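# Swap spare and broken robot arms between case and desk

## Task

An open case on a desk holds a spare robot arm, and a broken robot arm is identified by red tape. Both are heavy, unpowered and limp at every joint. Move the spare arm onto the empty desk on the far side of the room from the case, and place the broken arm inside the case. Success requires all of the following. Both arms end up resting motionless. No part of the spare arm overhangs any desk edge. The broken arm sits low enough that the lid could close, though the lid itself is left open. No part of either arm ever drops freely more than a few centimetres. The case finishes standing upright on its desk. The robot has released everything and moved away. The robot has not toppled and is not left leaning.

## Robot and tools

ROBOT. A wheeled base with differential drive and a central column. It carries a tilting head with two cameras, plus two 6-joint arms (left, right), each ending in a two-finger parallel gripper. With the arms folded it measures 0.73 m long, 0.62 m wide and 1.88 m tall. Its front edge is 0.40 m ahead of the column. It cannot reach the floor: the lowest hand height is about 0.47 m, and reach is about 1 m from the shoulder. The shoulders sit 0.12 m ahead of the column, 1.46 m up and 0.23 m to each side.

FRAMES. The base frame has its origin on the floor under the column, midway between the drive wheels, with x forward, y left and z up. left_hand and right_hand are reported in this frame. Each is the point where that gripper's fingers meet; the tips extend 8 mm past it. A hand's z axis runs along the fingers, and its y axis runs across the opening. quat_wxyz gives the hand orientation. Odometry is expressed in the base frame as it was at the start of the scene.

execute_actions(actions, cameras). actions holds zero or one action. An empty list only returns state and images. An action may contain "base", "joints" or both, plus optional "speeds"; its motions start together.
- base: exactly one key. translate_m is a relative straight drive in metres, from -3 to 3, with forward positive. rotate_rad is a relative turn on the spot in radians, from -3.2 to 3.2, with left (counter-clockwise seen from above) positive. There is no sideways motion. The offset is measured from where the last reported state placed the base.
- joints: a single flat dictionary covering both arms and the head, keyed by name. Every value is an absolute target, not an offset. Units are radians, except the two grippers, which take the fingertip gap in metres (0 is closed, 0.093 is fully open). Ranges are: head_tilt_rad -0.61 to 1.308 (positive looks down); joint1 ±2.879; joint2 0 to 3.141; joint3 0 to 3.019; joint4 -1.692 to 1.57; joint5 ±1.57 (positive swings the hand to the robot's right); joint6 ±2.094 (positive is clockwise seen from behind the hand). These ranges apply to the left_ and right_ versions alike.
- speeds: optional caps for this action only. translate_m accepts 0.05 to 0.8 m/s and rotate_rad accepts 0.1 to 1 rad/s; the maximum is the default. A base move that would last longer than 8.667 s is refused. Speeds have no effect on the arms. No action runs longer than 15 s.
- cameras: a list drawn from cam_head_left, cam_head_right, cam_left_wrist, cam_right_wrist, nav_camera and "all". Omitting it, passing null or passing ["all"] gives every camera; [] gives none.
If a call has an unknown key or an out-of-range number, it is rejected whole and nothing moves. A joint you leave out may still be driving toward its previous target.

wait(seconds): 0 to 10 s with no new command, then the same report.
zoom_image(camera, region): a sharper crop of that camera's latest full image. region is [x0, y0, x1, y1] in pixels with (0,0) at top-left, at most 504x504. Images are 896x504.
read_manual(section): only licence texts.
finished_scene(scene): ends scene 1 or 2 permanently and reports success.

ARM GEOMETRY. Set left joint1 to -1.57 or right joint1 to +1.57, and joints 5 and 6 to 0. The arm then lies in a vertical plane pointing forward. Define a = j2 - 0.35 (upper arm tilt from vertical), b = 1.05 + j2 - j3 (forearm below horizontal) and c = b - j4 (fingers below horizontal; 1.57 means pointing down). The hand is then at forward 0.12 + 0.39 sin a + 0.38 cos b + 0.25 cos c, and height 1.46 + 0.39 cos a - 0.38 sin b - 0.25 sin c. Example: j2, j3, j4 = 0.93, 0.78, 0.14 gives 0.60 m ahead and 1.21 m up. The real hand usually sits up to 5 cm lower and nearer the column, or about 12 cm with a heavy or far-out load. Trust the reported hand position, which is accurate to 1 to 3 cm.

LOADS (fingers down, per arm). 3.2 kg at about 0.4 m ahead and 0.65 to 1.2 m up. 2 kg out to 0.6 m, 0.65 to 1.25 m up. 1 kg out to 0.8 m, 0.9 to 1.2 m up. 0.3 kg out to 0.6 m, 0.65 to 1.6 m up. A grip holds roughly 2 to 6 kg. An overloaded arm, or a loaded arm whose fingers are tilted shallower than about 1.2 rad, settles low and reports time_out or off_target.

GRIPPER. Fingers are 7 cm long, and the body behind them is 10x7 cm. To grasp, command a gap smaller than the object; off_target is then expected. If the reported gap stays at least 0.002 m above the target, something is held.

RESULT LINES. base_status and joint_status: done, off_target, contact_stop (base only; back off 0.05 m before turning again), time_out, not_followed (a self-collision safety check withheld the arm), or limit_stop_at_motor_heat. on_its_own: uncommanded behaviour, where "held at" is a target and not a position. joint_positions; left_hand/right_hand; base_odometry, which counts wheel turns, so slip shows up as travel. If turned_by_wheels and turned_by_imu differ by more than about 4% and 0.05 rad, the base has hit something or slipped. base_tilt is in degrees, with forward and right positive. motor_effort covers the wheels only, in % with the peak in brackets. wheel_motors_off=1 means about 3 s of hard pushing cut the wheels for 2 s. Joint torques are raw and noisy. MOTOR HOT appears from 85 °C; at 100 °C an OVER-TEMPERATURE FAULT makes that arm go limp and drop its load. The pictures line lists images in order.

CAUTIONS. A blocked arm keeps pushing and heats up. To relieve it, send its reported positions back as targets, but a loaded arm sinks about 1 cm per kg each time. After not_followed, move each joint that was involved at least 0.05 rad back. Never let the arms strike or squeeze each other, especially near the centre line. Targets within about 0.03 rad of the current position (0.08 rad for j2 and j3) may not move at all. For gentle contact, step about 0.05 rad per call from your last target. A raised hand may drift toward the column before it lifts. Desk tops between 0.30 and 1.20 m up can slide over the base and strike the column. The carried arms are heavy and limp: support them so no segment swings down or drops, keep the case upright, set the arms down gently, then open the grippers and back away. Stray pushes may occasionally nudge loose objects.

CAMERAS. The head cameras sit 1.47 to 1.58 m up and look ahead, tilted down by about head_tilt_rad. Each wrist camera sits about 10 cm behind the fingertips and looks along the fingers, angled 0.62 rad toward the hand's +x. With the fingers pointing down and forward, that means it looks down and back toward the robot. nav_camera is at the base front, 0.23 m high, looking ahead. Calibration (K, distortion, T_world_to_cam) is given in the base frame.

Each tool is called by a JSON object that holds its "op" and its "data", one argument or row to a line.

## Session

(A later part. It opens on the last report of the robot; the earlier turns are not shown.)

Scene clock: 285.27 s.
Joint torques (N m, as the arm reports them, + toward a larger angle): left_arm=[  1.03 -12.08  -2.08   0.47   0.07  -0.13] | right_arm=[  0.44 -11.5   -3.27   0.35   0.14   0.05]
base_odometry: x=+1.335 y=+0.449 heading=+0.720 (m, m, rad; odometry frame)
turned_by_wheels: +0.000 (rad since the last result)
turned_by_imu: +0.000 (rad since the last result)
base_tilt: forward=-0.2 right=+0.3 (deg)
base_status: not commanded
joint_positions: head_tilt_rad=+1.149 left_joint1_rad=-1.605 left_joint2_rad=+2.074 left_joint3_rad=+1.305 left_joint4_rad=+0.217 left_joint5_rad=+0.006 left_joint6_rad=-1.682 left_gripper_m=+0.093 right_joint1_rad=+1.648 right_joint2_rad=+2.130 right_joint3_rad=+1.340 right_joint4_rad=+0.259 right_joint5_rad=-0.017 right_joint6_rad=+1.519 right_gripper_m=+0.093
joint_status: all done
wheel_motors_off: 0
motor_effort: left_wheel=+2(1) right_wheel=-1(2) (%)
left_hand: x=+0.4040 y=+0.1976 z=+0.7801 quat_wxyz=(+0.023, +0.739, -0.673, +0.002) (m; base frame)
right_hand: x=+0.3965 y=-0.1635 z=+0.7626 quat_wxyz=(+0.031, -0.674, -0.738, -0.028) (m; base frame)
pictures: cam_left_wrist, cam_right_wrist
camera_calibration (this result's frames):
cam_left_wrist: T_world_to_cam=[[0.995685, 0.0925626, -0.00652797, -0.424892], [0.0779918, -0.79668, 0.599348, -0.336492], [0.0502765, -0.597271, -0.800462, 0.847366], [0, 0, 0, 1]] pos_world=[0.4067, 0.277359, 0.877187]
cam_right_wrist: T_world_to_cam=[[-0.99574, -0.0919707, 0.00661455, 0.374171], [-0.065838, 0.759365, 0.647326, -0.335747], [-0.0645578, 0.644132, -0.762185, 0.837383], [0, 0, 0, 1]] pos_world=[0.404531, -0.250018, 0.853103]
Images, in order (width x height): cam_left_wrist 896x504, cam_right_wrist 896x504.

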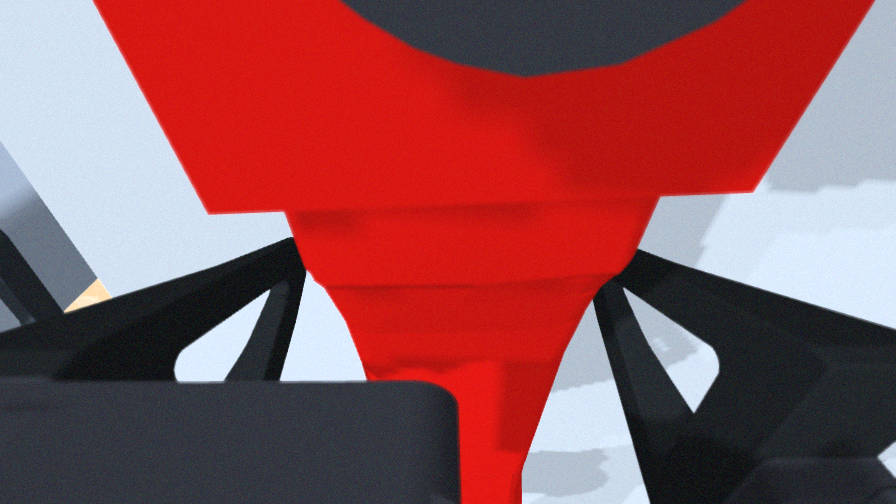

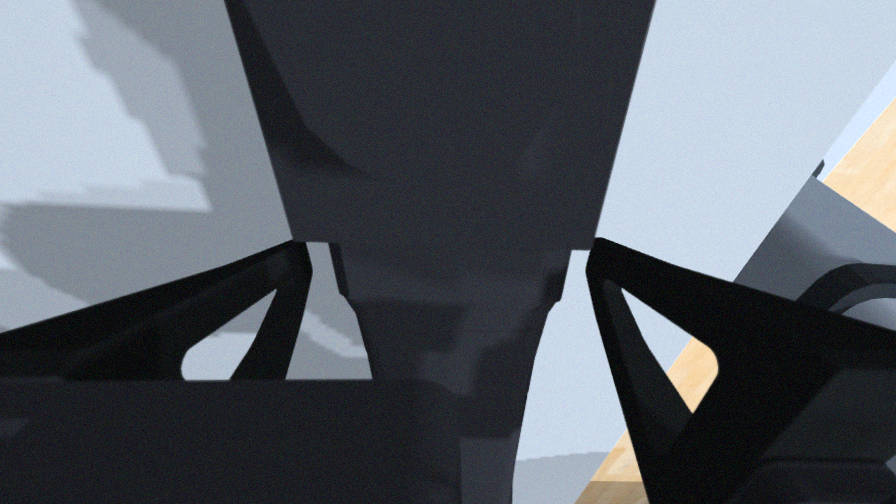

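{"op": "execute_actions", "data": {
  "actions": [
    {"joints":{"left_gripper_m":0,"right_gripper_m":0}}
  ],
  "cameras": []
}}

{"op": "execute_actions", "data": {
  "actions": [
    {"joints":{"left_joint2_rad":1.95,"left_joint3_rad":1.29,"right_joint2_rad":2.01,"right_joint3_rad":1.32}}
  ],
  "cameras": []
}}

{"op": "execute_actions", "data": {
  "actions": [
    {"joints":{"left_joint2_rad":1.88,"left_joint3_rad":1.23,"right_joint2_rad":1.94,"right_joint3_rad":1.26}}
  ],
  "cameras": []
}}

{"op": "execute_actions", "data": {
  "actions": [
    {"joints":{"left_joint2_rad":1.81,"left_joint3_rad":1.17,"right_joint2_rad":1.87,"right_joint3_rad":1.2}}
  ],
  "cameras": []
}}

{"op": "execute_actions", "data": {
  "actions": [
    {"joints":{"left_joint2_rad":1.74,"left_joint3_rad":1.11,"right_joint2_rad":1.8,"right_joint3_rad":1.14}}
  ],
  "cameras": ["cam_head_left"]
}}

Scene clock: 299.53 s.
Joint torques (N m, as the arm reports them, + toward a larger angle): left_arm=[  1.5  -12.46  -2.36   0.44   0.04  -0.12] | right_arm=[  0.75 -12.18  -3.39   0.55   0.15   0.11]
base_odometry: x=+1.335 y=+0.449 heading=+0.720 (m, m, rad; odometry frame)
turned_by_wheels: +0.000 (rad since the last result)
turned_by_imu: -0.001 (rad since the last result)
base_tilt: forward=-0.3 right=+0.3 (deg)
base_status: not commanded
joint_positions: head_tilt_rad=+1.149 left_joint1_rad=-1.605 left_joint2_rad=+2.074 left_joint3_rad=+1.308 left_joint4_rad=+0.221 left_joint5_rad=+0.006 left_joint6_rad=-1.687 left_gripper_m=+0.053 right_joint1_rad=+1.648 right_joint2_rad=+2.132 right_joint3_rad=+1.340 right_joint4_rad=+0.259 right_joint5_rad=-0.017 right_joint6_rad=+1.515 right_gripper_m=+0.054
joint_status: left_gripper_m off_target (ended at +0.053, target +0.000); right_gripper_m off_target (ended at +0.054, target +0.000)
wheel_motors_off: 0
motor_effort: left_wheel=+0(2) right_wheel=-2(2) (%)
left_hand: x=+0.4068 y=+0.1976 z=+0.7798 quat_wxyz=(+0.020, +0.741, -0.671, +0.004) (m; base frame)
right_hand: x=+0.3950 y=-0.1635 z=+0.7622 quat_wxyz=(+0.032, -0.672, -0.739, -0.027) (m; base frame)
pictures: none
No camera images: the call's "cameras" was empty. Leave "cameras" out to get every camera's image.

Scene clock: 300.27 s.
Joint torques (N m, as the arm reports them, + toward a larger angle): left_arm=[  1.25 -24.37  -3.68   0.39   0.09  -0.09] | right_arm=[  0.94 -21.46  -4.63   0.44   0.14   0.08]
base_odometry: x=+1.335 y=+0.449 heading=+0.720 (m, m, rad; odometry frame)
turned_by_wheels: +0.000 (rad since the last result)
turned_by_imu: +0.000 (rad since the last result)
base_tilt: forward=-0.3 right=+0.4 (deg)
base_status: not commanded
joint_positions: head_tilt_rad=+1.149 left_joint1_rad=-1.605 left_joint2_rad=+2.066 left_joint3_rad=+1.309 left_joint4_rad=+0.221 left_joint5_rad=+0.006 left_joint6_rad=-1.687 left_gripper_m=+0.053 right_joint1_rad=+1.648 right_joint2_rad=+2.122 right_joint3_rad=+1.340 right_joint4_rad=+0.259 right_joint5_rad=-0.017 right_joint6_rad=+1.515 right_gripper_m=+0.054
joint_status: all done
wheel_motors_off: 0
motor_effort: left_wheel=+1(3) right_wheel=-3(3) (%)
left_hand: x=+0.4129 y=+0.1976 z=+0.7822 quat_wxyz=(+0.017, +0.741, -0.671, +0.008) (m; base frame)
right_hand: x=+0.4014 y=-0.1637 z=+0.7649 quat_wxyz=(+0.029, -0.672, -0.739, -0.030) (m; base frame)
pictures: none
No camera images: the call's "cameras" was empty. Leave "cameras" out to get every camera's image.

Scene clock: 301.33 s.
Joint torques (N m, as the arm reports them, + toward a larger angle): left_arm=[  0.68 -24.62  -4.54   0.44  -0.19  -0.08] | right_arm=[  0.82 -20.93  -4.75   0.47   0.1    0.11]
base_odometry: x=+1.335 y=+0.449 heading=+0.720 (m, m, rad; odometry frame)
turned_by_wheels: +0.000 (rad since the last result)
turned_by_imu: +0.000 (rad since the last result)
base_tilt: forward=-0.2 right=+0.3 (deg)
base_status: not commanded
joint_positions: head_tilt_rad=+1.149 left_joint1_rad=-1.606 left_joint2_rad=+1.987 left_joint3_rad=+1.262 left_joint4_rad=+0.223 left_joint5_rad=+0.012 left_joint6_rad=-1.689 left_gripper_m=+0.053 right_joint1_rad=+1.648 right_joint2_rad=+2.037 right_joint3_rad=+1.285 right_joint4_rad=+0.259 right_joint5_rad=-0.016 right_joint6_rad=+1.508 right_gripper_m=+0.054
joint_status: all done
wheel_motors_off: 0
motor_effort: left_wheel=+1(2) right_wheel=-2(3) (%)
left_hand: x=+0.4364 y=+0.1963 z=+0.8097 quat_wxyz=(+0.009, +0.741, -0.671, +0.022) (m; base frame)
right_hand: x=+0.4256 y=-0.1653 z=+0.7944 quat_wxyz=(+0.017, -0.670, -0.741, -0.041) (m; base frame)
pictures: none
No camera images: the call's "cameras" was empty. Leave "cameras" out to get every camera's image.

Scene clock: 302.13 s.
Joint torques (N m, as the arm reports them, + toward a larger angle): left_arm=[  1.44 -25.92  -4.47   0.3   -0.19  -0.03] | right_arm=[  0.35 -21.07  -4.72   0.54   0.07   0.19]
base_odometry: x=+1.335 y=+0.449 heading=+0.720 (m, m, rad; odometry frame)
turned_by_wheels: +0.000 (rad since the last result)
turned_by_imu: +0.000 (rad since the last result)
base_tilt: forward=-0.2 right=+0.3 (deg)
base_status: not commanded
joint_positions: head_tilt_rad=+1.149 left_joint1_rad=-1.609 left_joint2_rad=+1.928 left_joint3_rad=+1.201 left_joint4_rad=+0.224 left_joint5_rad=+0.012 left_joint6_rad=-1.694 left_gripper_m=+0.053 right_joint1_rad=+1.648 right_joint2_rad=+1.977 right_joint3_rad=+1.225 right_joint4_rad=+0.259 right_joint5_rad=-0.016 right_joint6_rad=+1.504 right_gripper_m=+0.054
joint_status: all done
wheel_motors_off: 0
motor_effort: left_wheel=+1(1) right_wheel=-3(3) (%)
left_hand: x=+0.4359 y=+0.1951 z=+0.8326 quat_wxyz=(+0.010, +0.743, -0.669, +0.023) (m; base frame)
right_hand: x=+0.4277 y=-0.1667 z=+0.8173 quat_wxyz=(+0.017, -0.668, -0.742, -0.041) (m; base frame)
pictures: none
No camera images: the call's "cameras" was empty. Leave "cameras" out to get every camera's image.

Scene clock: 302.97 s.
Joint torques (N m, as the arm reports them, + toward a larger angle): left_arm=[  1.3  -25.69  -4.07   0.43   0.02  -0.03] | right_arm=[  0.36 -21.98  -5.13   0.54   0.34   0.13]
base_odometry: x=+1.335 y=+0.449 heading=+0.720 (m, m, rad; odometry frame)
turned_by_wheels: +0.000 (rad since the last result)
turned_by_imu: +0.000 (rad since the last result)
base_tilt: forward=-0.2 right=+0.3 (deg)
base_status: not commanded
joint_positions: head_tilt_rad=+1.149 left_joint1_rad=-1.610 left_joint2_rad=+1.857 left_joint3_rad=+1.138 left_joint4_rad=+0.222 left_joint5_rad=+0.008 left_joint6_rad=-1.694 left_gripper_m=+0.053 right_joint1_rad=+1.649 right_joint2_rad=+1.918 right_joint3_rad=+1.171 right_joint4_rad=+0.259 right_joint5_rad=-0.022 right_joint6_rad=+1.505 right_gripper_m=+0.054
joint_status: all done
wheel_motors_off: 0
motor_effort: left_wheel=+0(1) right_wheel=-3(2) (%)
left_hand: x=+0.4398 y=+0.1957 z=+0.8592 quat_wxyz=(+0.007, +0.743, -0.669, +0.024) (m; base frame)
right_hand: x=+0.4309 y=-0.1657 z=+0.8397 quat_wxyz=(+0.019, -0.669, -0.742, -0.045) (m; base frame)
pictures: cam_head_left
camera_calibration (this result's frames):
cam_head_left: T_world_to_cam=[[0.0612627, -0.997613, -0.0318654, 0.0697652], [-0.868446, -0.0375399, -0.494361, 0.793684], [0.491985, 0.0579592, -0.868672, 1.23175], [0, 0, 0, 1]] pos_world=[0.0789947, 0.0280022, 1.46458]
Images, in order (width x height): cam_head_left 896x504.

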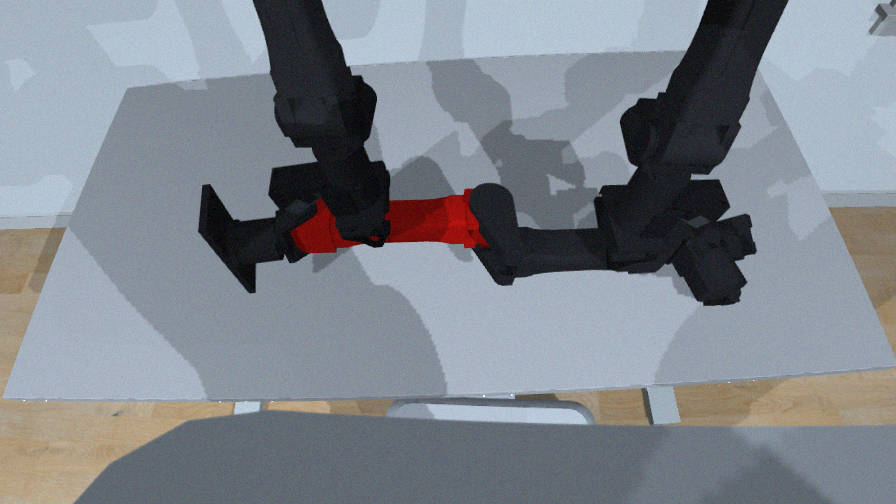

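{"op": "execute_actions", "data": {
  "actions": [
    {"joints":{"left_joint2_rad":1.66,"left_joint3_rad":1.04,"left_joint4_rad":0.19,"right_joint2_rad":1.72,"right_joint3_rad":1.07,"right_joint4_rad":0.23}}
  ],
  "cameras": []
}}

{"op": "execute_actions", "data": {
  "actions": [
    {"joints":{"left_joint2_rad":1.57,"left_joint3_rad":0.98,"left_joint4_rad":0.16,"right_joint2_rad":1.63,"right_joint3_rad":1.01,"right_joint4_rad":0.2,"left_joint1_rad":-1.615,"right_joint1_rad":1.655}}
  ],
  "cameras": []
}}

{"op": "execute_actions", "data": {
  "actions": [
    {"joints":{"left_joint2_rad":1.45,"left_joint3_rad":0.91,"left_joint4_rad":0.11,"right_joint2_rad":1.51,"right_joint3_rad":0.93,"right_joint4_rad":0.16}}
  ],
  "cameras": []
}}

{"op": "execute_actions", "data": {
  "actions": [
    {"joints":{"left_joint2_rad":1.32,"left_joint3_rad":0.84,"left_joint4_rad":0.06,"right_joint2_rad":1.38,"right_joint3_rad":0.86,"right_joint4_rad":0.11,"left_joint1_rad":-1.625,"right_joint1_rad":1.67}}
  ],
  "cameras": []
}}

{"op": "execute_actions", "data": {
  "actions": [
    {"joints":{"left_joint2_rad":1.17,"left_joint3_rad":0.77,"left_joint4_rad":-0.01,"right_joint2_rad":1.23,"right_joint3_rad":0.78,"right_joint4_rad":0.05}}
  ],
  "cameras": []
}}

{"op": "execute_actions", "data": {
  "actions": [
    {"joints":{"left_joint2_rad":1.01,"left_joint3_rad":0.71,"left_joint4_rad":-0.1,"right_joint2_rad":1.07,"right_joint3_rad":0.72,"right_joint4_rad":-0.04,"left_joint1_rad":-1.635,"right_joint1_rad":1.685}}
  ],
  "cameras": []
}}

{"op": "execute_actions", "data": {
  "actions": [
    {"joints":{"left_joint2_rad":0.84,"left_joint3_rad":0.66,"left_joint4_rad":-0.22,"right_joint2_rad":0.9,"right_joint3_rad":0.665,"right_joint4_rad":-0.15}}
  ],
  "cameras": []
}}

{"op": "execute_actions", "data": {
  "actions": [
    {"base":{"translate_m":-1.05},"speeds":{"translate_m":0.4},"joints":{"left_joint2_rad":0.66,"left_joint3_rad":0.62,"left_joint4_rad":-0.36,"right_joint2_rad":0.72,"right_joint3_rad":0.62,"right_joint4_rad":-0.29,"left_joint1_rad":-1.645,"right_joint1_rad":1.7}}
  ],
  "cameras": []
}}

{"op": "execute_actions", "data": {
  "actions": [
    {"base":{"rotate_rad":1.65},"speeds":{"rotate_rad":0.5},"joints":{"head_tilt_rad":0.5}}
  ],
  "cameras": ["cam_head_left","nav_camera"]
}}

Scene clock: 326.00 s.
Joint torques (N m, as the arm reports them, + toward a larger angle): left_arm=[  2.04 -25.27  -3.72   0.26   0.05   0.  ] | right_arm=[  0.05 -22.19  -4.87   0.18   0.4    0.13]
base_odometry: x=+1.335 y=+0.449 heading=+0.720 (m, m, rad; odometry frame)
turned_by_wheels: +0.000 (rad since the last result)
turned_by_imu: -0.002 (rad since the last result)
base_tilt: forward=-0.2 right=+0.3 (deg)
base_status: not commanded
joint_positions: head_tilt_rad=+1.149 left_joint1_rad=-1.612 left_joint2_rad=+1.775 left_joint3_rad=+1.066 left_joint4_rad=+0.196 left_joint5_rad=+0.007 left_joint6_rad=-1.697 left_gripper_m=+0.053 right_joint1_rad=+1.653 right_joint2_rad=+1.838 right_joint3_rad=+1.097 right_joint4_rad=+0.239 right_joint5_rad=-0.022 right_joint6_rad=+1.506 right_gripper_m=+0.054
joint_status: all done
wheel_motors_off: 0
motor_effort: left_wheel=+1(2) right_wheel=-3(3) (%)
left_hand: x=+0.4365 y=+0.1956 z=+0.8898 quat_wxyz=(+0.013, +0.743, -0.669, +0.018) (m; base frame)
right_hand: x=+0.4286 y=-0.1653 z=+0.8700 quat_wxyz=(+0.025, -0.668, -0.743, -0.041) (m; base frame)
pictures: none
No camera images: the call's "cameras" was empty. Leave "cameras" out to get every camera's image.

Scene clock: 326.93 s.
Joint torques (N m, as the arm reports them, + toward a larger angle): left_arm=[  1.01 -25.22  -3.2    0.26   0.19   0.05] | right_arm=[  0.66 -22.6   -4.21   0.06   0.27   0.17]
base_odometry: x=+1.335 y=+0.449 heading=+0.720 (m, m, rad; odometry frame)
turned_by_wheels: +0.000 (rad since the last result)
turned_by_imu: +0.000 (rad since the last result)
base_tilt: forward=-0.3 right=+0.3 (deg)
base_status: not commanded
joint_positions: head_tilt_rad=+1.149 left_joint1_rad=-1.616 left_joint2_rad=+1.684 left_joint3_rad=+1.004 left_joint4_rad=+0.165 left_joint5_rad=+0.004 left_joint6_rad=-1.703 left_gripper_m=+0.053 right_joint1_rad=+1.657 right_joint2_rad=+1.749 right_joint3_rad=+1.034 right_joint4_rad=+0.209 right_joint5_rad=-0.020 right_joint6_rad=+1.505 right_gripper_m=+0.054
joint_status: all done
wheel_motors_off: 0
motor_effort: left_wheel=+0(1) right_wheel=-4(4) (%)
left_hand: x=+0.4403 y=+0.1946 z=+0.9224 quat_wxyz=(+0.014, +0.744, -0.667, +0.017) (m; base frame)
right_hand: x=+0.4336 y=-0.1652 z=+0.9021 quat_wxyz=(+0.026, -0.667, -0.744, -0.041) (m; base frame)
pictures: none
No camera images: the call's "cameras" was empty. Leave "cameras" out to get every camera's image.

Scene clock: 327.87 s.
Joint torques (N m, as the arm reports them, + toward a larger angle): left_arm=[  1.35 -24.8   -2.37   0.4    0.41   0.07] | right_arm=[  0.49 -24.33  -4.09   0.14   0.4    0.16]
base_odometry: x=+1.335 y=+0.449 heading=+0.720 (m, m, rad; odometry frame)
turned_by_wheels: +0.000 (rad since the last result)
turned_by_imu: +0.000 (rad since the last result)
base_tilt: forward=-0.3 right=+0.3 (deg)
base_status: not commanded
joint_positions: head_tilt_rad=+1.149 left_joint1_rad=-1.621 left_joint2_rad=+1.562 left_joint3_rad=+0.924 left_joint4_rad=+0.110 left_joint5_rad=-0.001 left_joint6_rad=-1.705 left_gripper_m=+0.053 right_joint1_rad=+1.663 right_joint2_rad=+1.642 right_joint3_rad=+0.956 right_joint4_rad=+0.168 right_joint5_rad=-0.022 right_joint6_rad=+1.511 right_gripper_m=+0.054
joint_status: all done
wheel_motors_off: 0
motor_effort: left_wheel=+2(3) right_wheel=-2(4) (%)
left_hand: x=+0.4394 y=+0.1946 z=+0.9651 quat_wxyz=(+0.017, +0.744, -0.667, +0.012) (m; base frame)
right_hand: x=+0.4323 y=-0.1641 z=+0.9405 quat_wxyz=(+0.033, -0.668, -0.743, -0.039) (m; base frame)
pictures: none
No camera images: the call's "cameras" was empty. Leave "cameras" out to get every camera's image.

Scene clock: 328.90 s.
Joint torques (N m, as the arm reports them, + toward a larger angle): left_arm=[  0.19 -24.74  -1.41   0.25   0.33   0.13] | right_arm=[  0.59 -22.93  -3.08   0.32   0.14   0.13]
base_odometry: x=+1.335 y=+0.449 heading=+0.720 (m, m, rad; odometry frame)
turned_by_wheels: +0.000 (rad since the last result)
turned_by_imu: +0.000 (rad since the last result)
base_tilt: forward=-0.3 right=+0.3 (deg)
base_status: not commanded
joint_positions: head_tilt_rad=+1.149 left_joint1_rad=-1.623 left_joint2_rad=+1.432 left_joint3_rad=+0.851 left_joint4_rad=+0.060 left_joint5_rad=+0.000 left_joint6_rad=-1.711 left_gripper_m=+0.053 right_joint1_rad=+1.672 right_joint2_rad=+1.509 right_joint3_rad=+0.880 right_joint4_rad=+0.116 right_joint5_rad=-0.018 right_joint6_rad=+1.508 right_gripper_m=+0.054
joint_status: all done
wheel_motors_off: 0
motor_effort: left_wheel=+2(2) right_wheel=-3(5) (%)
left_hand: x=+0.4427 y=+0.1946 z=+1.0091 quat_wxyz=(+0.016, +0.746, -0.665, +0.016) (m; base frame)
right_hand: x=+0.4375 y=-0.1631 z=+0.9859 quat_wxyz=(+0.033, -0.665, -0.745, -0.042) (m; base frame)
pictures: none
No camera images: the call's "cameras" was empty. Leave "cameras" out to get every camera's image.

Scene clock: 330.10 s.
Joint torques (N m, as the arm reports them, + toward a larger angle): left_arm=[  1.18 -23.48  -0.33   0.52   0.29   0.12] | right_arm=[  0.26 -22.47  -1.55   0.52   0.07   0.16]
base_odometry: x=+1.335 y=+0.449 heading=+0.720 (m, m, rad; odometry frame)
turned_by_wheels: +0.000 (rad since the last result)
turned_by_imu: +0.000 (rad since the last result)
base_tilt: forward=-0.2 right=+0.3 (deg)
base_status: not commanded
joint_positions: head_tilt_rad=+1.149 left_joint1_rad=-1.629 left_joint2_rad=+1.283 left_joint3_rad=+0.772 left_joint4_rad=-0.011 left_joint5_rad=+0.002 left_joint6_rad=-1.714 left_gripper_m=+0.053 right_joint1_rad=+1.679 right_joint2_rad=+1.358 right_joint3_rad=+0.791 right_joint4_rad=+0.052 right_joint5_rad=-0.016 right_joint6_rad=+1.509 right_gripper_m=+0.054
joint_status: all done
wheel_motors_off: 0
motor_effort: left_wheel=+1(3) right_wheel=-4(4) (%)
left_hand: x=+0.4387 y=+0.1936 z=+1.0572 quat_wxyz=(+0.019, +0.746, -0.665, +0.018) (m; base frame)
right_hand: x=+0.4338 y=-0.1638 z=+1.0359 quat_wxyz=(+0.035, -0.664, -0.746, -0.043) (m; base frame)
pictures: none
No camera images: the call's "cameras" was empty. Leave "cameras" out to get every camera's image.

Scene clock: 331.30 s.
Joint torques (N m, as the arm reports them, + toward a larger angle): left_arm=[  0.87 -22.52   1.6    0.52   0.36   0.22] | right_arm=[  0.45 -21.29   0.24   0.4   -0.16   0.17]
base_odometry: x=+1.335 y=+0.449 heading=+0.720 (m, m, rad; odometry frame)
turned_by_wheels: +0.000 (rad since the last result)
turned_by_imu: +0.000 (rad since the last result)
base_tilt: forward=-0.3 right=+0.3 (deg)
base_status: not commanded
joint_positions: head_tilt_rad=+1.149 left_joint1_rad=-1.636 left_joint2_rad=+1.120 left_joint3_rad=+0.703 left_joint4_rad=-0.103 left_joint5_rad=+0.001 left_joint6_rad=-1.723 left_gripper_m=+0.053 right_joint1_rad=+1.692 right_joint2_rad=+1.195 right_joint3_rad=+0.718 right_joint4_rad=-0.039 right_joint5_rad=-0.011 right_joint6_rad=+1.507 right_gripper_m=+0.054
joint_status: all done
wheel_motors_off: 0
motor_effort: left_wheel=+2(3) right_wheel=-1(5) (%)
left_hand: x=+0.4337 y=+0.1934 z=+1.1068 quat_wxyz=(+0.020, +0.748, -0.663, +0.020) (m; base frame)
right_hand: x=+0.4305 y=-0.1632 z=+1.0864 quat_wxyz=(+0.037, -0.661, -0.748, -0.045) (m; base frame)
pictures: none
No camera images: the call's "cameras" was empty. Leave "cameras" out to get every camera's image.

Scene clock: 332.37 s.
Joint torques (N m, as the arm reports them, + toward a larger angle): left_arm=[  1.75 -20.89   3.69   0.66   0.33   0.28] | right_arm=[ -1.22 -20.09   2.93   0.33   0.01   0.17]
base_odometry: x=+1.335 y=+0.449 heading=+0.720 (m, m, rad; odometry frame)
turned_by_wheels: +0.000 (rad since the last result)
turned_by_imu: +0.000 (rad since the last result)
base_tilt: forward=-0.2 right=+0.3 (deg)
base_status: not commanded
joint_positions: head_tilt_rad=+1.149 left_joint1_rad=-1.643 left_joint2_rad=+0.947 left_joint3_rad=+0.638 left_joint4_rad=-0.219 left_joint5_rad=+0.001 left_joint6_rad=-1.731 left_gripper_m=+0.053 right_joint1_rad=+1.704 right_joint2_rad=+1.018 right_joint3_rad=+0.646 right_joint4_rad=-0.151 right_joint5_rad=-0.015 right_joint6_rad=+1.505 right_gripper_m=+0.054
joint_status: all done
wheel_motors_off: 0
motor_effort: left_wheel=+2(5) right_wheel=-3(5) (%)
left_hand: x=+0.4208 y=+0.1932 z=+1.1554 quat_wxyz=(+0.026, +0.749, -0.662, +0.018) (m; base frame)
right_hand: x=+0.4193 y=-0.1631 z=+1.1377 quat_wxyz=(+0.044, -0.657, -0.751, -0.048) (m; base frame)
pictures: none
No camera images: the call's "cameras" was empty. Leave "cameras" out to get every camera's image.

Scene clock: 336.37 s.
Joint torques (N m, as the arm reports them, + toward a larger angle): left_arm=[  1.94 -18.7    6.75   0.31   0.4    0.27] | right_arm=[ -1.32 -18.08   6.59   0.32   0.27   0.06]
base_odometry: x=+0.546 y=-0.244 heading=+0.721 (m, m, rad; odometry frame)
turned_by_wheels: +0.002 (rad since the last result)
turned_by_imu: +0.002 (rad since the last result)
base_tilt: forward=-0.3 right=+0.3 (deg)
base_status: done
joint_positions: head_tilt_rad=+1.149 left_joint1_rad=-1.653 left_joint2_rad=+0.758 left_joint3_rad=+0.578 left_joint4_rad=-0.362 left_joint5_rad=-0.001 left_joint6_rad=-1.735 left_gripper_m=+0.053 right_joint1_rad=+1.723 right_joint2_rad=+0.822 right_joint3_rad=+0.574 right_joint4_rad=-0.289 right_joint5_rad=-0.021 right_joint6_rad=+1.516 right_gripper_m=+0.054
joint_status: all done
wheel_motors_off: 0
motor_effort: left_wheel=+2(49) right_wheel=-1(49) (%)
left_hand: x=+0.4013 y=+0.1935 z=+1.2045 quat_wxyz=(+0.032, +0.749, -0.662, +0.016) (m; base frame)
right_hand: x=+0.3983 y=-0.1620 z=+1.1892 quat_wxyz=(+0.057, -0.657, -0.750, -0.050) (m; base frame)
pictures: none
No camera images: the call's "cameras" was empty. Leave "cameras" out to get every camera's image.

Scene clock: 340.73 s.
Joint torques (N m, as the arm reports them, + toward a larger angle): left_arm=[  2.34 -18.61   6.6    0.52   0.44   0.34] | right_arm=[ -1.09 -17.84   6.52   0.37   0.13   0.06]
base_odometry: x=+0.546 y=-0.244 heading=+2.371 (m, m, rad; odometry frame)
turned_by_wheels: +1.649 (rad since the last result)
turned_by_imu: +1.652 (rad since the last result)
base_tilt: forward=-0.3 right=+0.3 (deg)
base_status: done
joint_positions: head_tilt_rad=+0.518 left_joint1_rad=-1.655 left_joint2_rad=+0.758 left_joint3_rad=+0.578 left_joint4_rad=-0.361 left_joint5_rad=-0.002 left_joint6_rad=-1.736 left_gripper_m=+0.053 right_joint1_rad=+1.723 right_joint2_rad=+0.822 right_joint3_rad=+0.574 right_joint4_rad=-0.289 right_joint5_rad=-0.020 right_joint6_rad=+1.516 right_gripper_m=+0.054
joint_status: all done
wheel_motors_off: 0
motor_effort: left_wheel=-5(45) right_wheel=+6(70) (%)
left_hand: x=+0.4014 y=+0.1929 z=+1.2045 quat_wxyz=(+0.033, +0.749, -0.662, +0.016) (m; base frame)
right_hand: x=+0.3984 y=-0.1622 z=+1.1892 quat_wxyz=(+0.057, -0.657, -0.750, -0.050) (m; base frame)
pictures: cam_head_left, nav_camera
camera_calibration (this result's frames):
cam_head_left: T_world_to_cam=[[0.0682634, -0.997613, 0.0104223, 0.00429226], [-0.40944, -0.0375399, -0.911565, 1.41323], [0.90978, 0.0579592, -0.411025, 0.506083], [0, 0, 0, 1]] pos_world=[0.117914, 0.0280022, 1.49622]
Images, in order (width x height): cam_head_left 896x504, nav_camera 896x504.

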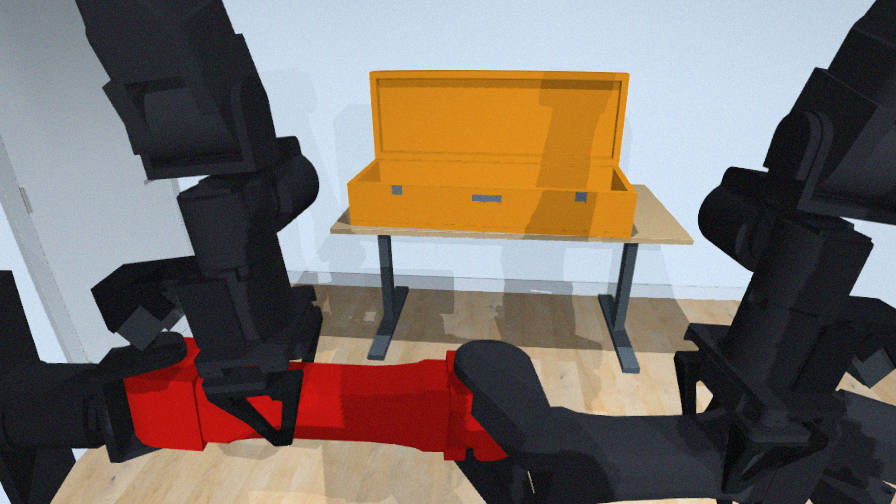

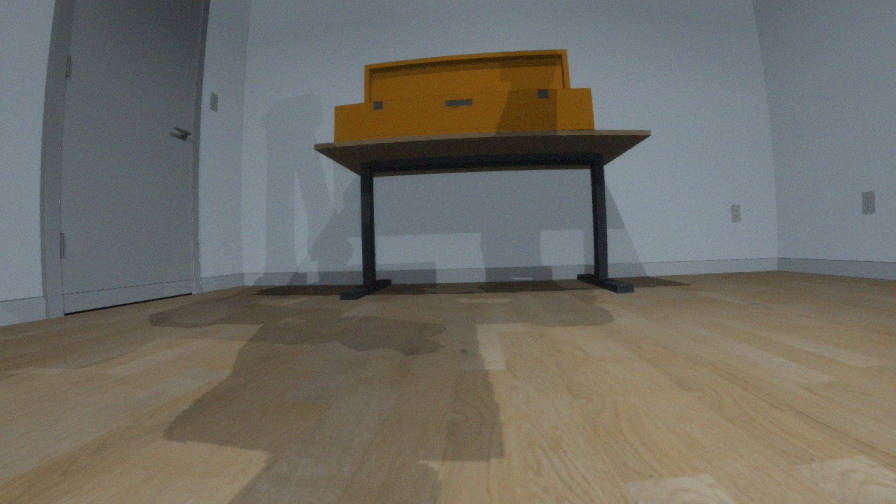

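Handle dead ahead; offset slightly right.

{"op": "execute_actions", "data": {
  "actions": [
    {"base":{"rotate_rad":-0.03},"speeds":{"rotate_rad":0.3}}
  ],
  "cameras": []
}}

{"op": "execute_actions", "data": {
  "actions": [
    {"base":{"translate_m":1.35},"speeds":{"translate_m":0.4},"joints":{"head_tilt_rad":1.15}}
  ],
  "cameras": ["cam_head_left"]
}}

{"op": "execute_actions", "data": {
  "actions": [
    {"base":{"translate_m":0.36},"speeds":{"translate_m":0.2}}
  ],
  "cameras": ["cam_head_left","cam_head_right"]
}}

Scene clock: 349.63 s.
Joint torques (N m, as the arm reports them, + toward a larger angle): left_arm=[  2.02 -18.69   6.57   0.43   0.48   0.29] | right_arm=[ -1.01 -16.5    6.45   0.54   0.24   0.07]
base_odometry: x=+0.546 y=-0.244 heading=+2.341 (m, m, rad; odometry frame)
turned_by_wheels: -0.029 (rad since the last result)
turned_by_imu: -0.031 (rad since the last result)
base_tilt: forward=-0.3 right=+0.3 (deg)
base_status: done
joint_positions: head_tilt_rad=+0.518 left_joint1_rad=-1.656 left_joint2_rad=+0.758 left_joint3_rad=+0.578 left_joint4_rad=-0.361 left_joint5_rad=-0.003 left_joint6_rad=-1.736 left_gripper_m=+0.053 right_joint1_rad=+1.723 right_joint2_rad=+0.822 right_joint3_rad=+0.574 right_joint4_rad=-0.289 right_joint5_rad=-0.019 right_joint6_rad=+1.516 right_gripper_m=+0.054
joint_status: not commanded
wheel_motors_off: 0
motor_effort: left_wheel=+3(14) right_wheel=-4(16) (%)
left_hand: x=+0.4014 y=+0.1928 z=+1.2045 quat_wxyz=(+0.032, +0.748, -0.662, +0.016) (m; base frame)
right_hand: x=+0.3984 y=-0.1623 z=+1.1892 quat_wxyz=(+0.057, -0.657, -0.750, -0.050) (m; base frame)
pictures: none
No camera images: the call's "cameras" was empty. Leave "cameras" out to get every camera's image.

Scene clock: 354.27 s.
Joint torques (N m, as the arm reports them, + toward a larger angle): left_arm=[  1.86 -18.48   6.2    0.18   0.48   0.3 ] | right_arm=[ -1.27 -16.25   5.75   0.37   0.05   0.14]
base_odometry: x=-0.395 y=+0.724 heading=+2.343 (m, m, rad; odometry frame)
turned_by_wheels: +0.002 (rad since the last result)
turned_by_imu: -0.003 (rad since the last result)
base_tilt: forward=-0.3 right=+0.3 (deg)
base_status: done
joint_positions: head_tilt_rad=+1.149 left_joint1_rad=-1.656 left_joint2_rad=+0.758 left_joint3_rad=+0.581 left_joint4_rad=-0.357 left_joint5_rad=-0.003 left_joint6_rad=-1.739 left_gripper_m=+0.053 right_joint1_rad=+1.723 right_joint2_rad=+0.822 right_joint3_rad=+0.582 right_joint4_rad=-0.289 right_joint5_rad=-0.017 right_joint6_rad=+1.511 right_gripper_m=+0.054
joint_status: all done
wheel_motors_off: 0
motor_effort: left_wheel=+1(71) right_wheel=-3(56) (%)
left_hand: x=+0.4046 y=+0.1927 z=+1.2049 quat_wxyz=(+0.030, +0.750, -0.661, +0.019) (m; base frame)
right_hand: x=+0.4033 y=-0.1624 z=+1.1900 quat_wxyz=(+0.053, -0.656, -0.752, -0.052) (m; base frame)
pictures: cam_head_left
camera_calibration (this result's frames):
cam_head_left: T_world_to_cam=[[0.0612845, -0.997613, -0.0318235, 0.0696996], [-0.868107, -0.0375399, -0.494955, 0.794581], [0.492579, 0.0579592, -0.868336, 1.2312], [0, 0, 0, 1]] pos_world=[0.0790462, 0.0280022, 1.4646]
Images, in order (width x height): cam_head_left 896x504.

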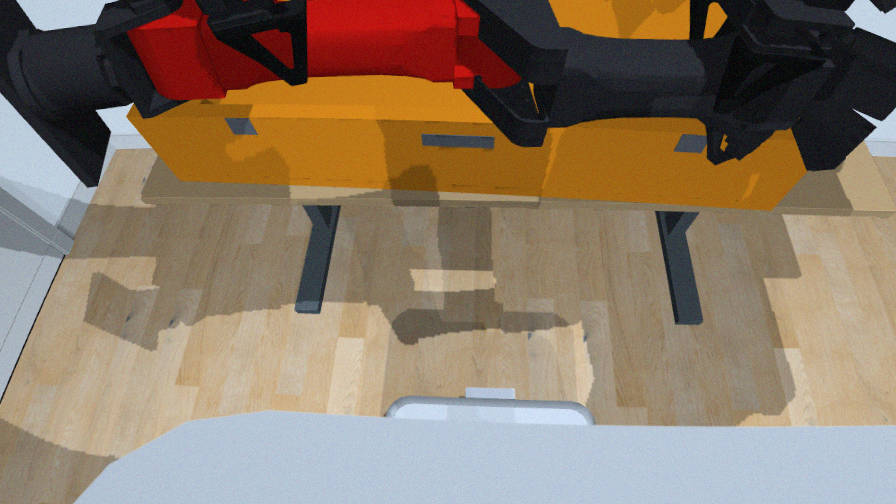

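Scene clock: 357.17 s.
Joint torques (N m, as the arm reports them, + toward a larger angle): left_arm=[  2.65 -18.7    6.33   0.31   0.46   0.35] | right_arm=[ -1.53 -17.16   5.9    0.42   0.12   0.12]
base_odometry: x=-0.646 y=+0.982 heading=+2.345 (m, m, rad; odometry frame)
turned_by_wheels: +0.002 (rad since the last result)
turned_by_imu: +0.000 (rad since the last result)
base_tilt: forward=-0.2 right=+0.3 (deg)
base_status: done
joint_positions: head_tilt_rad=+1.149 left_joint1_rad=-1.656 left_joint2_rad=+0.758 left_joint3_rad=+0.582 left_joint4_rad=-0.358 left_joint5_rad=-0.003 left_joint6_rad=-1.739 left_gripper_m=+0.053 right_joint1_rad=+1.723 right_joint2_rad=+0.822 right_joint3_rad=+0.582 right_joint4_rad=-0.289 right_joint5_rad=-0.017 right_joint6_rad=+1.512 right_gripper_m=+0.054
joint_status: not commanded
wheel_motors_off: 0
motor_effort: left_wheel=+1(41) right_wheel=-2(60) (%)
left_hand: x=+0.4047 y=+0.1927 z=+1.2050 quat_wxyz=(+0.030, +0.749, -0.661, +0.019) (m; base frame)
right_hand: x=+0.4030 y=-0.1624 z=+1.1898 quat_wxyz=(+0.053, -0.656, -0.751, -0.052) (m; base frame)
pictures: cam_head_left, cam_head_right
camera_calibration (this result's frames):
cam_head_left: T_world_to_cam=[[0.0612668, -0.997613, -0.0318574, 0.0697527], [-0.868381, -0.0375399, -0.494474, 0.793855], [0.492098, 0.0579592, -0.868608, 1.23165], [0, 0, 0, 1]] pos_world=[0.0790045, 0.0280022, 1.46458]
cam_head_right: T_world_to_cam=[[0.0515698, -0.996463, -0.0663516, 0.0488421], [-0.877493, -0.013491, -0.4794, 0.767136], [0.476809, 0.0829456, -0.875085, 1.24031], [0, 0, 0, 1]] pos_world=[0.079248, -0.0438595, 1.45638]
Images, in order (width x height): cam_head_left 896x504, cam_head_right 896x504.

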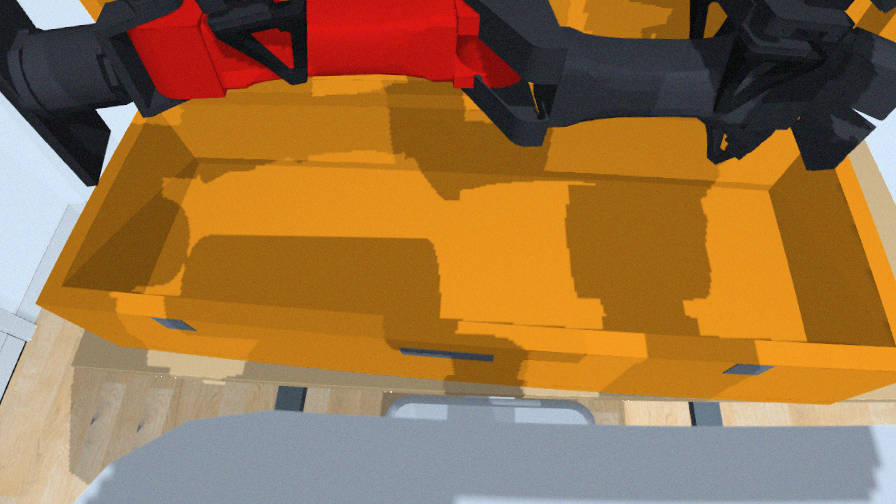

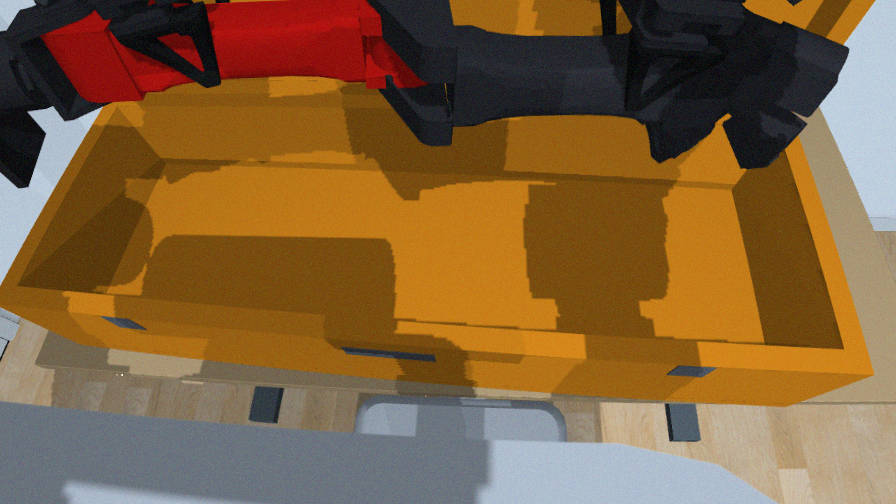

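{"op": "execute_actions", "data": {
  "actions": [
    {"base":{"translate_m":0.07},"speeds":{"translate_m":0.15},"joints":{"left_joint2_rad":0.84,"left_joint3_rad":0.68,"left_joint4_rad":-0.24,"right_joint2_rad":0.9,"right_joint3_rad":0.685,"right_joint4_rad":-0.17}}
  ],
  "cameras": []
}}

{"op": "execute_actions", "data": {
  "actions": [
    {"base":{"rotate_rad":-0.12},"speeds":{"rotate_rad":0.2},"joints":{"left_joint2_rad":1.01,"left_joint3_rad":0.73,"left_joint4_rad":-0.12,"right_joint2_rad":1.07,"right_joint3_rad":0.74,"right_joint4_rad":-0.06,"left_joint1_rad":-1.635,"right_joint1_rad":1.69}}
  ],
  "cameras": []
}}

{"op": "execute_actions", "data": {
  "actions": [
    {"joints":{"left_joint2_rad":1.17,"left_joint3_rad":0.79,"left_joint4_rad":-0.03,"right_joint2_rad":1.23,"right_joint3_rad":0.8,"right_joint4_rad":0.03}}
  ],
  "cameras": []
}}

{"op": "execute_actions", "data": {
  "actions": [
    {"joints":{"left_joint2_rad":1.3,"left_joint3_rad":0.85,"left_joint4_rad":0.03,"right_joint2_rad":1.36,"right_joint3_rad":0.87,"right_joint4_rad":0.08,"left_joint1_rad":-1.625,"right_joint1_rad":1.675}}
  ],
  "cameras": ["cam_head_left","cam_head_right"]
}}

Scene clock: 371.53 s.
Joint torques (N m, as the arm reports them, + toward a larger angle): left_arm=[  1.15 -20.81   4.04   0.54   0.6    0.3 ] | right_arm=[  0.58 -19.67   3.4    0.52  -0.08   0.08]
base_odometry: x=-0.695 y=+1.032 heading=+2.346 (m, m, rad; odometry frame)
turned_by_wheels: +0.001 (rad since the last result)
turned_by_imu: -0.001 (rad since the last result)
base_tilt: forward=-0.3 right=+0.3 (deg)
base_status: done
joint_positions: head_tilt_rad=+1.149 left_joint1_rad=-1.650 left_joint2_rad=+0.943 left_joint3_rad=+0.658 left_joint4_rad=-0.241 left_joint5_rad=-0.005 left_joint6_rad=-1.732 left_gripper_m=+0.053 right_joint1_rad=+1.703 right_joint2_rad=+1.011 right_joint3_rad=+0.664 right_joint4_rad=-0.177 right_joint5_rad=-0.014 right_joint6_rad=+1.510 right_gripper_m=+0.054
joint_status: all done
wheel_motors_off: 0
motor_effort: left_wheel=+1(39) right_wheel=-2(47) (%)
left_hand: x=+0.4291 y=+0.1913 z=+1.1586 quat_wxyz=(+0.025, +0.748, -0.663, +0.020) (m; base frame)
right_hand: x=+0.4260 y=-0.1640 z=+1.1406 quat_wxyz=(+0.044, -0.660, -0.749, -0.046) (m; base frame)
pictures: none
No camera images: the call's "cameras" was empty. Leave "cameras" out to get every camera's image.

Scene clock: 372.70 s.
Joint torques (N m, as the arm reports them, + toward a larger angle): left_arm=[  0.58 -22.56   2.33   0.65   0.36   0.15] | right_arm=[  0.85 -19.93   1.77   0.83   0.26   0.14]
base_odometry: x=-0.695 y=+1.033 heading=+2.228 (m, m, rad; odometry frame)
turned_by_wheels: -0.118 (rad since the last result)
turned_by_imu: -0.117 (rad since the last result)
base_tilt: forward=-0.2 right=+0.3 (deg)
base_status: done
joint_positions: head_tilt_rad=+1.149 left_joint1_rad=-1.639 left_joint2_rad=+1.114 left_joint3_rad=+0.714 left_joint4_rad=-0.127 left_joint5_rad=+0.001 left_joint6_rad=-1.721 left_gripper_m=+0.053 right_joint1_rad=+1.687 right_joint2_rad=+1.181 right_joint3_rad=+0.724 right_joint4_rad=-0.068 right_joint5_rad=-0.020 right_joint6_rad=+1.510 right_gripper_m=+0.054
joint_status: all done
wheel_motors_off: 0
motor_effort: left_wheel=+0(52) right_wheel=+0(60) (%)
left_hand: x=+0.4370 y=+0.1917 z=+1.1091 quat_wxyz=(+0.024, +0.747, -0.664, +0.018) (m; base frame)
right_hand: x=+0.4323 y=-0.1646 z=+1.0906 quat_wxyz=(+0.042, -0.663, -0.746, -0.043) (m; base frame)
pictures: none
No camera images: the call's "cameras" was empty. Leave "cameras" out to get every camera's image.

Scene clock: 373.90 s.
Joint torques (N m, as the arm reports them, + toward a larger angle): left_arm=[  1.03 -22.59   1.08   0.53   0.48   0.16] | right_arm=[  1.8  -21.4    0.     0.55   0.2    0.13]
base_odometry: x=-0.695 y=+1.033 heading=+2.228 (m, m, rad; odometry frame)
turned_by_wheels: +0.000 (rad since the last result)
turned_by_imu: +0.000 (rad since the last result)
base_tilt: forward=-0.3 right=+0.4 (deg)
base_status: not commanded
joint_positions: head_tilt_rad=+1.149 left_joint1_rad=-1.631 left_joint2_rad=+1.269 left_joint3_rad=+0.782 left_joint4_rad=-0.037 left_joint5_rad=-0.003 left_joint6_rad=-1.714 left_gripper_m=+0.053 right_joint1_rad=+1.679 right_joint2_rad=+1.339 right_joint3_rad=+0.797 right_joint4_rad=+0.025 right_joint5_rad=-0.019 right_joint6_rad=+1.512 right_gripper_m=+0.054
joint_status: all done
wheel_motors_off: 0
motor_effort: left_wheel=+4(6) right_wheel=-5(5) (%)
left_hand: x=+0.4440 y=+0.1933 z=+1.0616 quat_wxyz=(+0.019, +0.746, -0.666, +0.016) (m; base frame)
right_hand: x=+0.4389 y=-0.1636 z=+1.0417 quat_wxyz=(+0.037, -0.665, -0.745, -0.043) (m; base frame)
pictures: none
No camera images: the call's "cameras" was empty. Leave "cameras" out to get every camera's image.

Scene clock: 375.07 s.
Joint torques (N m, as the arm reports them, + toward a larger angle): left_arm=[  1.24 -22.28  -0.03   0.64   0.38   0.13] | right_arm=[  1.43 -21.61  -1.08   0.82   0.35   0.1 ]
base_odometry: x=-0.695 y=+1.033 heading=+2.228 (m, m, rad; odometry frame)
turned_by_wheels: +0.000 (rad since the last result)
turned_by_imu: +0.000 (rad since the last result)
base_tilt: forward=-0.3 right=+0.3 (deg)
base_status: not commanded
joint_positions: head_tilt_rad=+1.149 left_joint1_rad=-1.626 left_joint2_rad=+1.396 left_joint3_rad=+0.849 left_joint4_rad=+0.024 left_joint5_rad=-0.001 left_joint6_rad=-1.713 left_gripper_m=+0.053 right_joint1_rad=+1.670 right_joint2_rad=+1.467 right_joint3_rad=+0.873 right_joint4_rad=+0.075 right_joint5_rad=-0.022 right_joint6_rad=+1.508 right_gripper_m=+0.054
joint_status: all done
wheel_motors_off: 0
motor_effort: left_wheel=+4(7) right_wheel=-4(6) (%)
left_hand: x=+0.4483 y=+0.1935 z=+1.0206 quat_wxyz=(+0.018, +0.746, -0.665, +0.016) (m; base frame)
right_hand: x=+0.4435 y=-0.1641 z=+0.9995 quat_wxyz=(+0.035, -0.665, -0.745, -0.041) (m; base frame)
pictures: cam_head_left, cam_head_right
camera_calibration (this result's frames):
cam_head_left: T_world_to_cam=[[0.0612617, -0.997613, -0.0318673, 0.0697682], [-0.868461, -0.0375399, -0.494334, 0.793643], [0.491958, 0.0579592, -0.868688, 1.23177], [0, 0, 0, 1]] pos_world=[0.0789923, 0.0280022, 1.46458]
cam_head_right: T_world_to_cam=[[0.0515591, -0.996463, -0.0663599, 0.0488554], [-0.87757, -0.013491, -0.479258, 0.766922], [0.476667, 0.0829456, -0.875162, 1.24043], [0, 0, 0, 1]] pos_world=[0.0792345, -0.0438595, 1.45638]
Images, in order (width x height): cam_head_left 896x504, cam_head_right 896x504.

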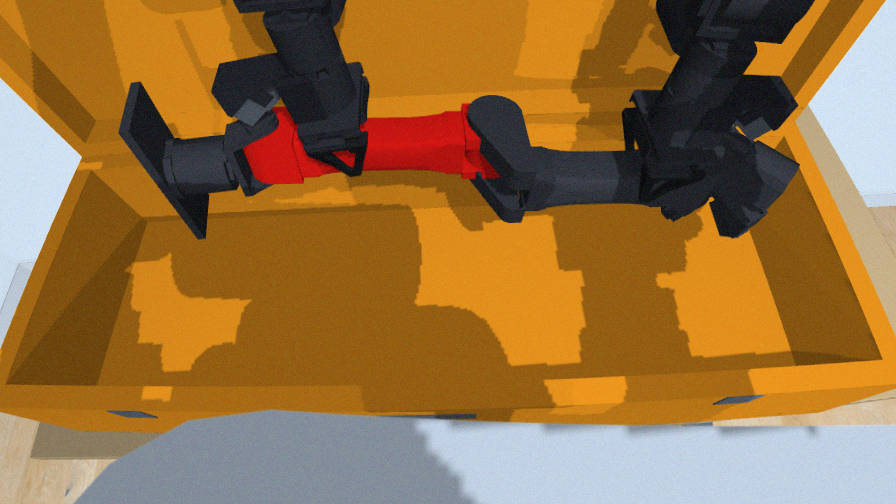

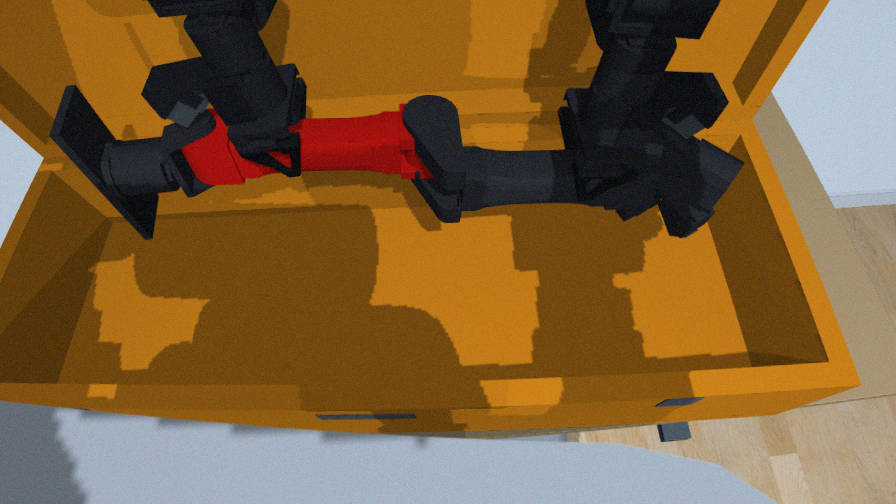

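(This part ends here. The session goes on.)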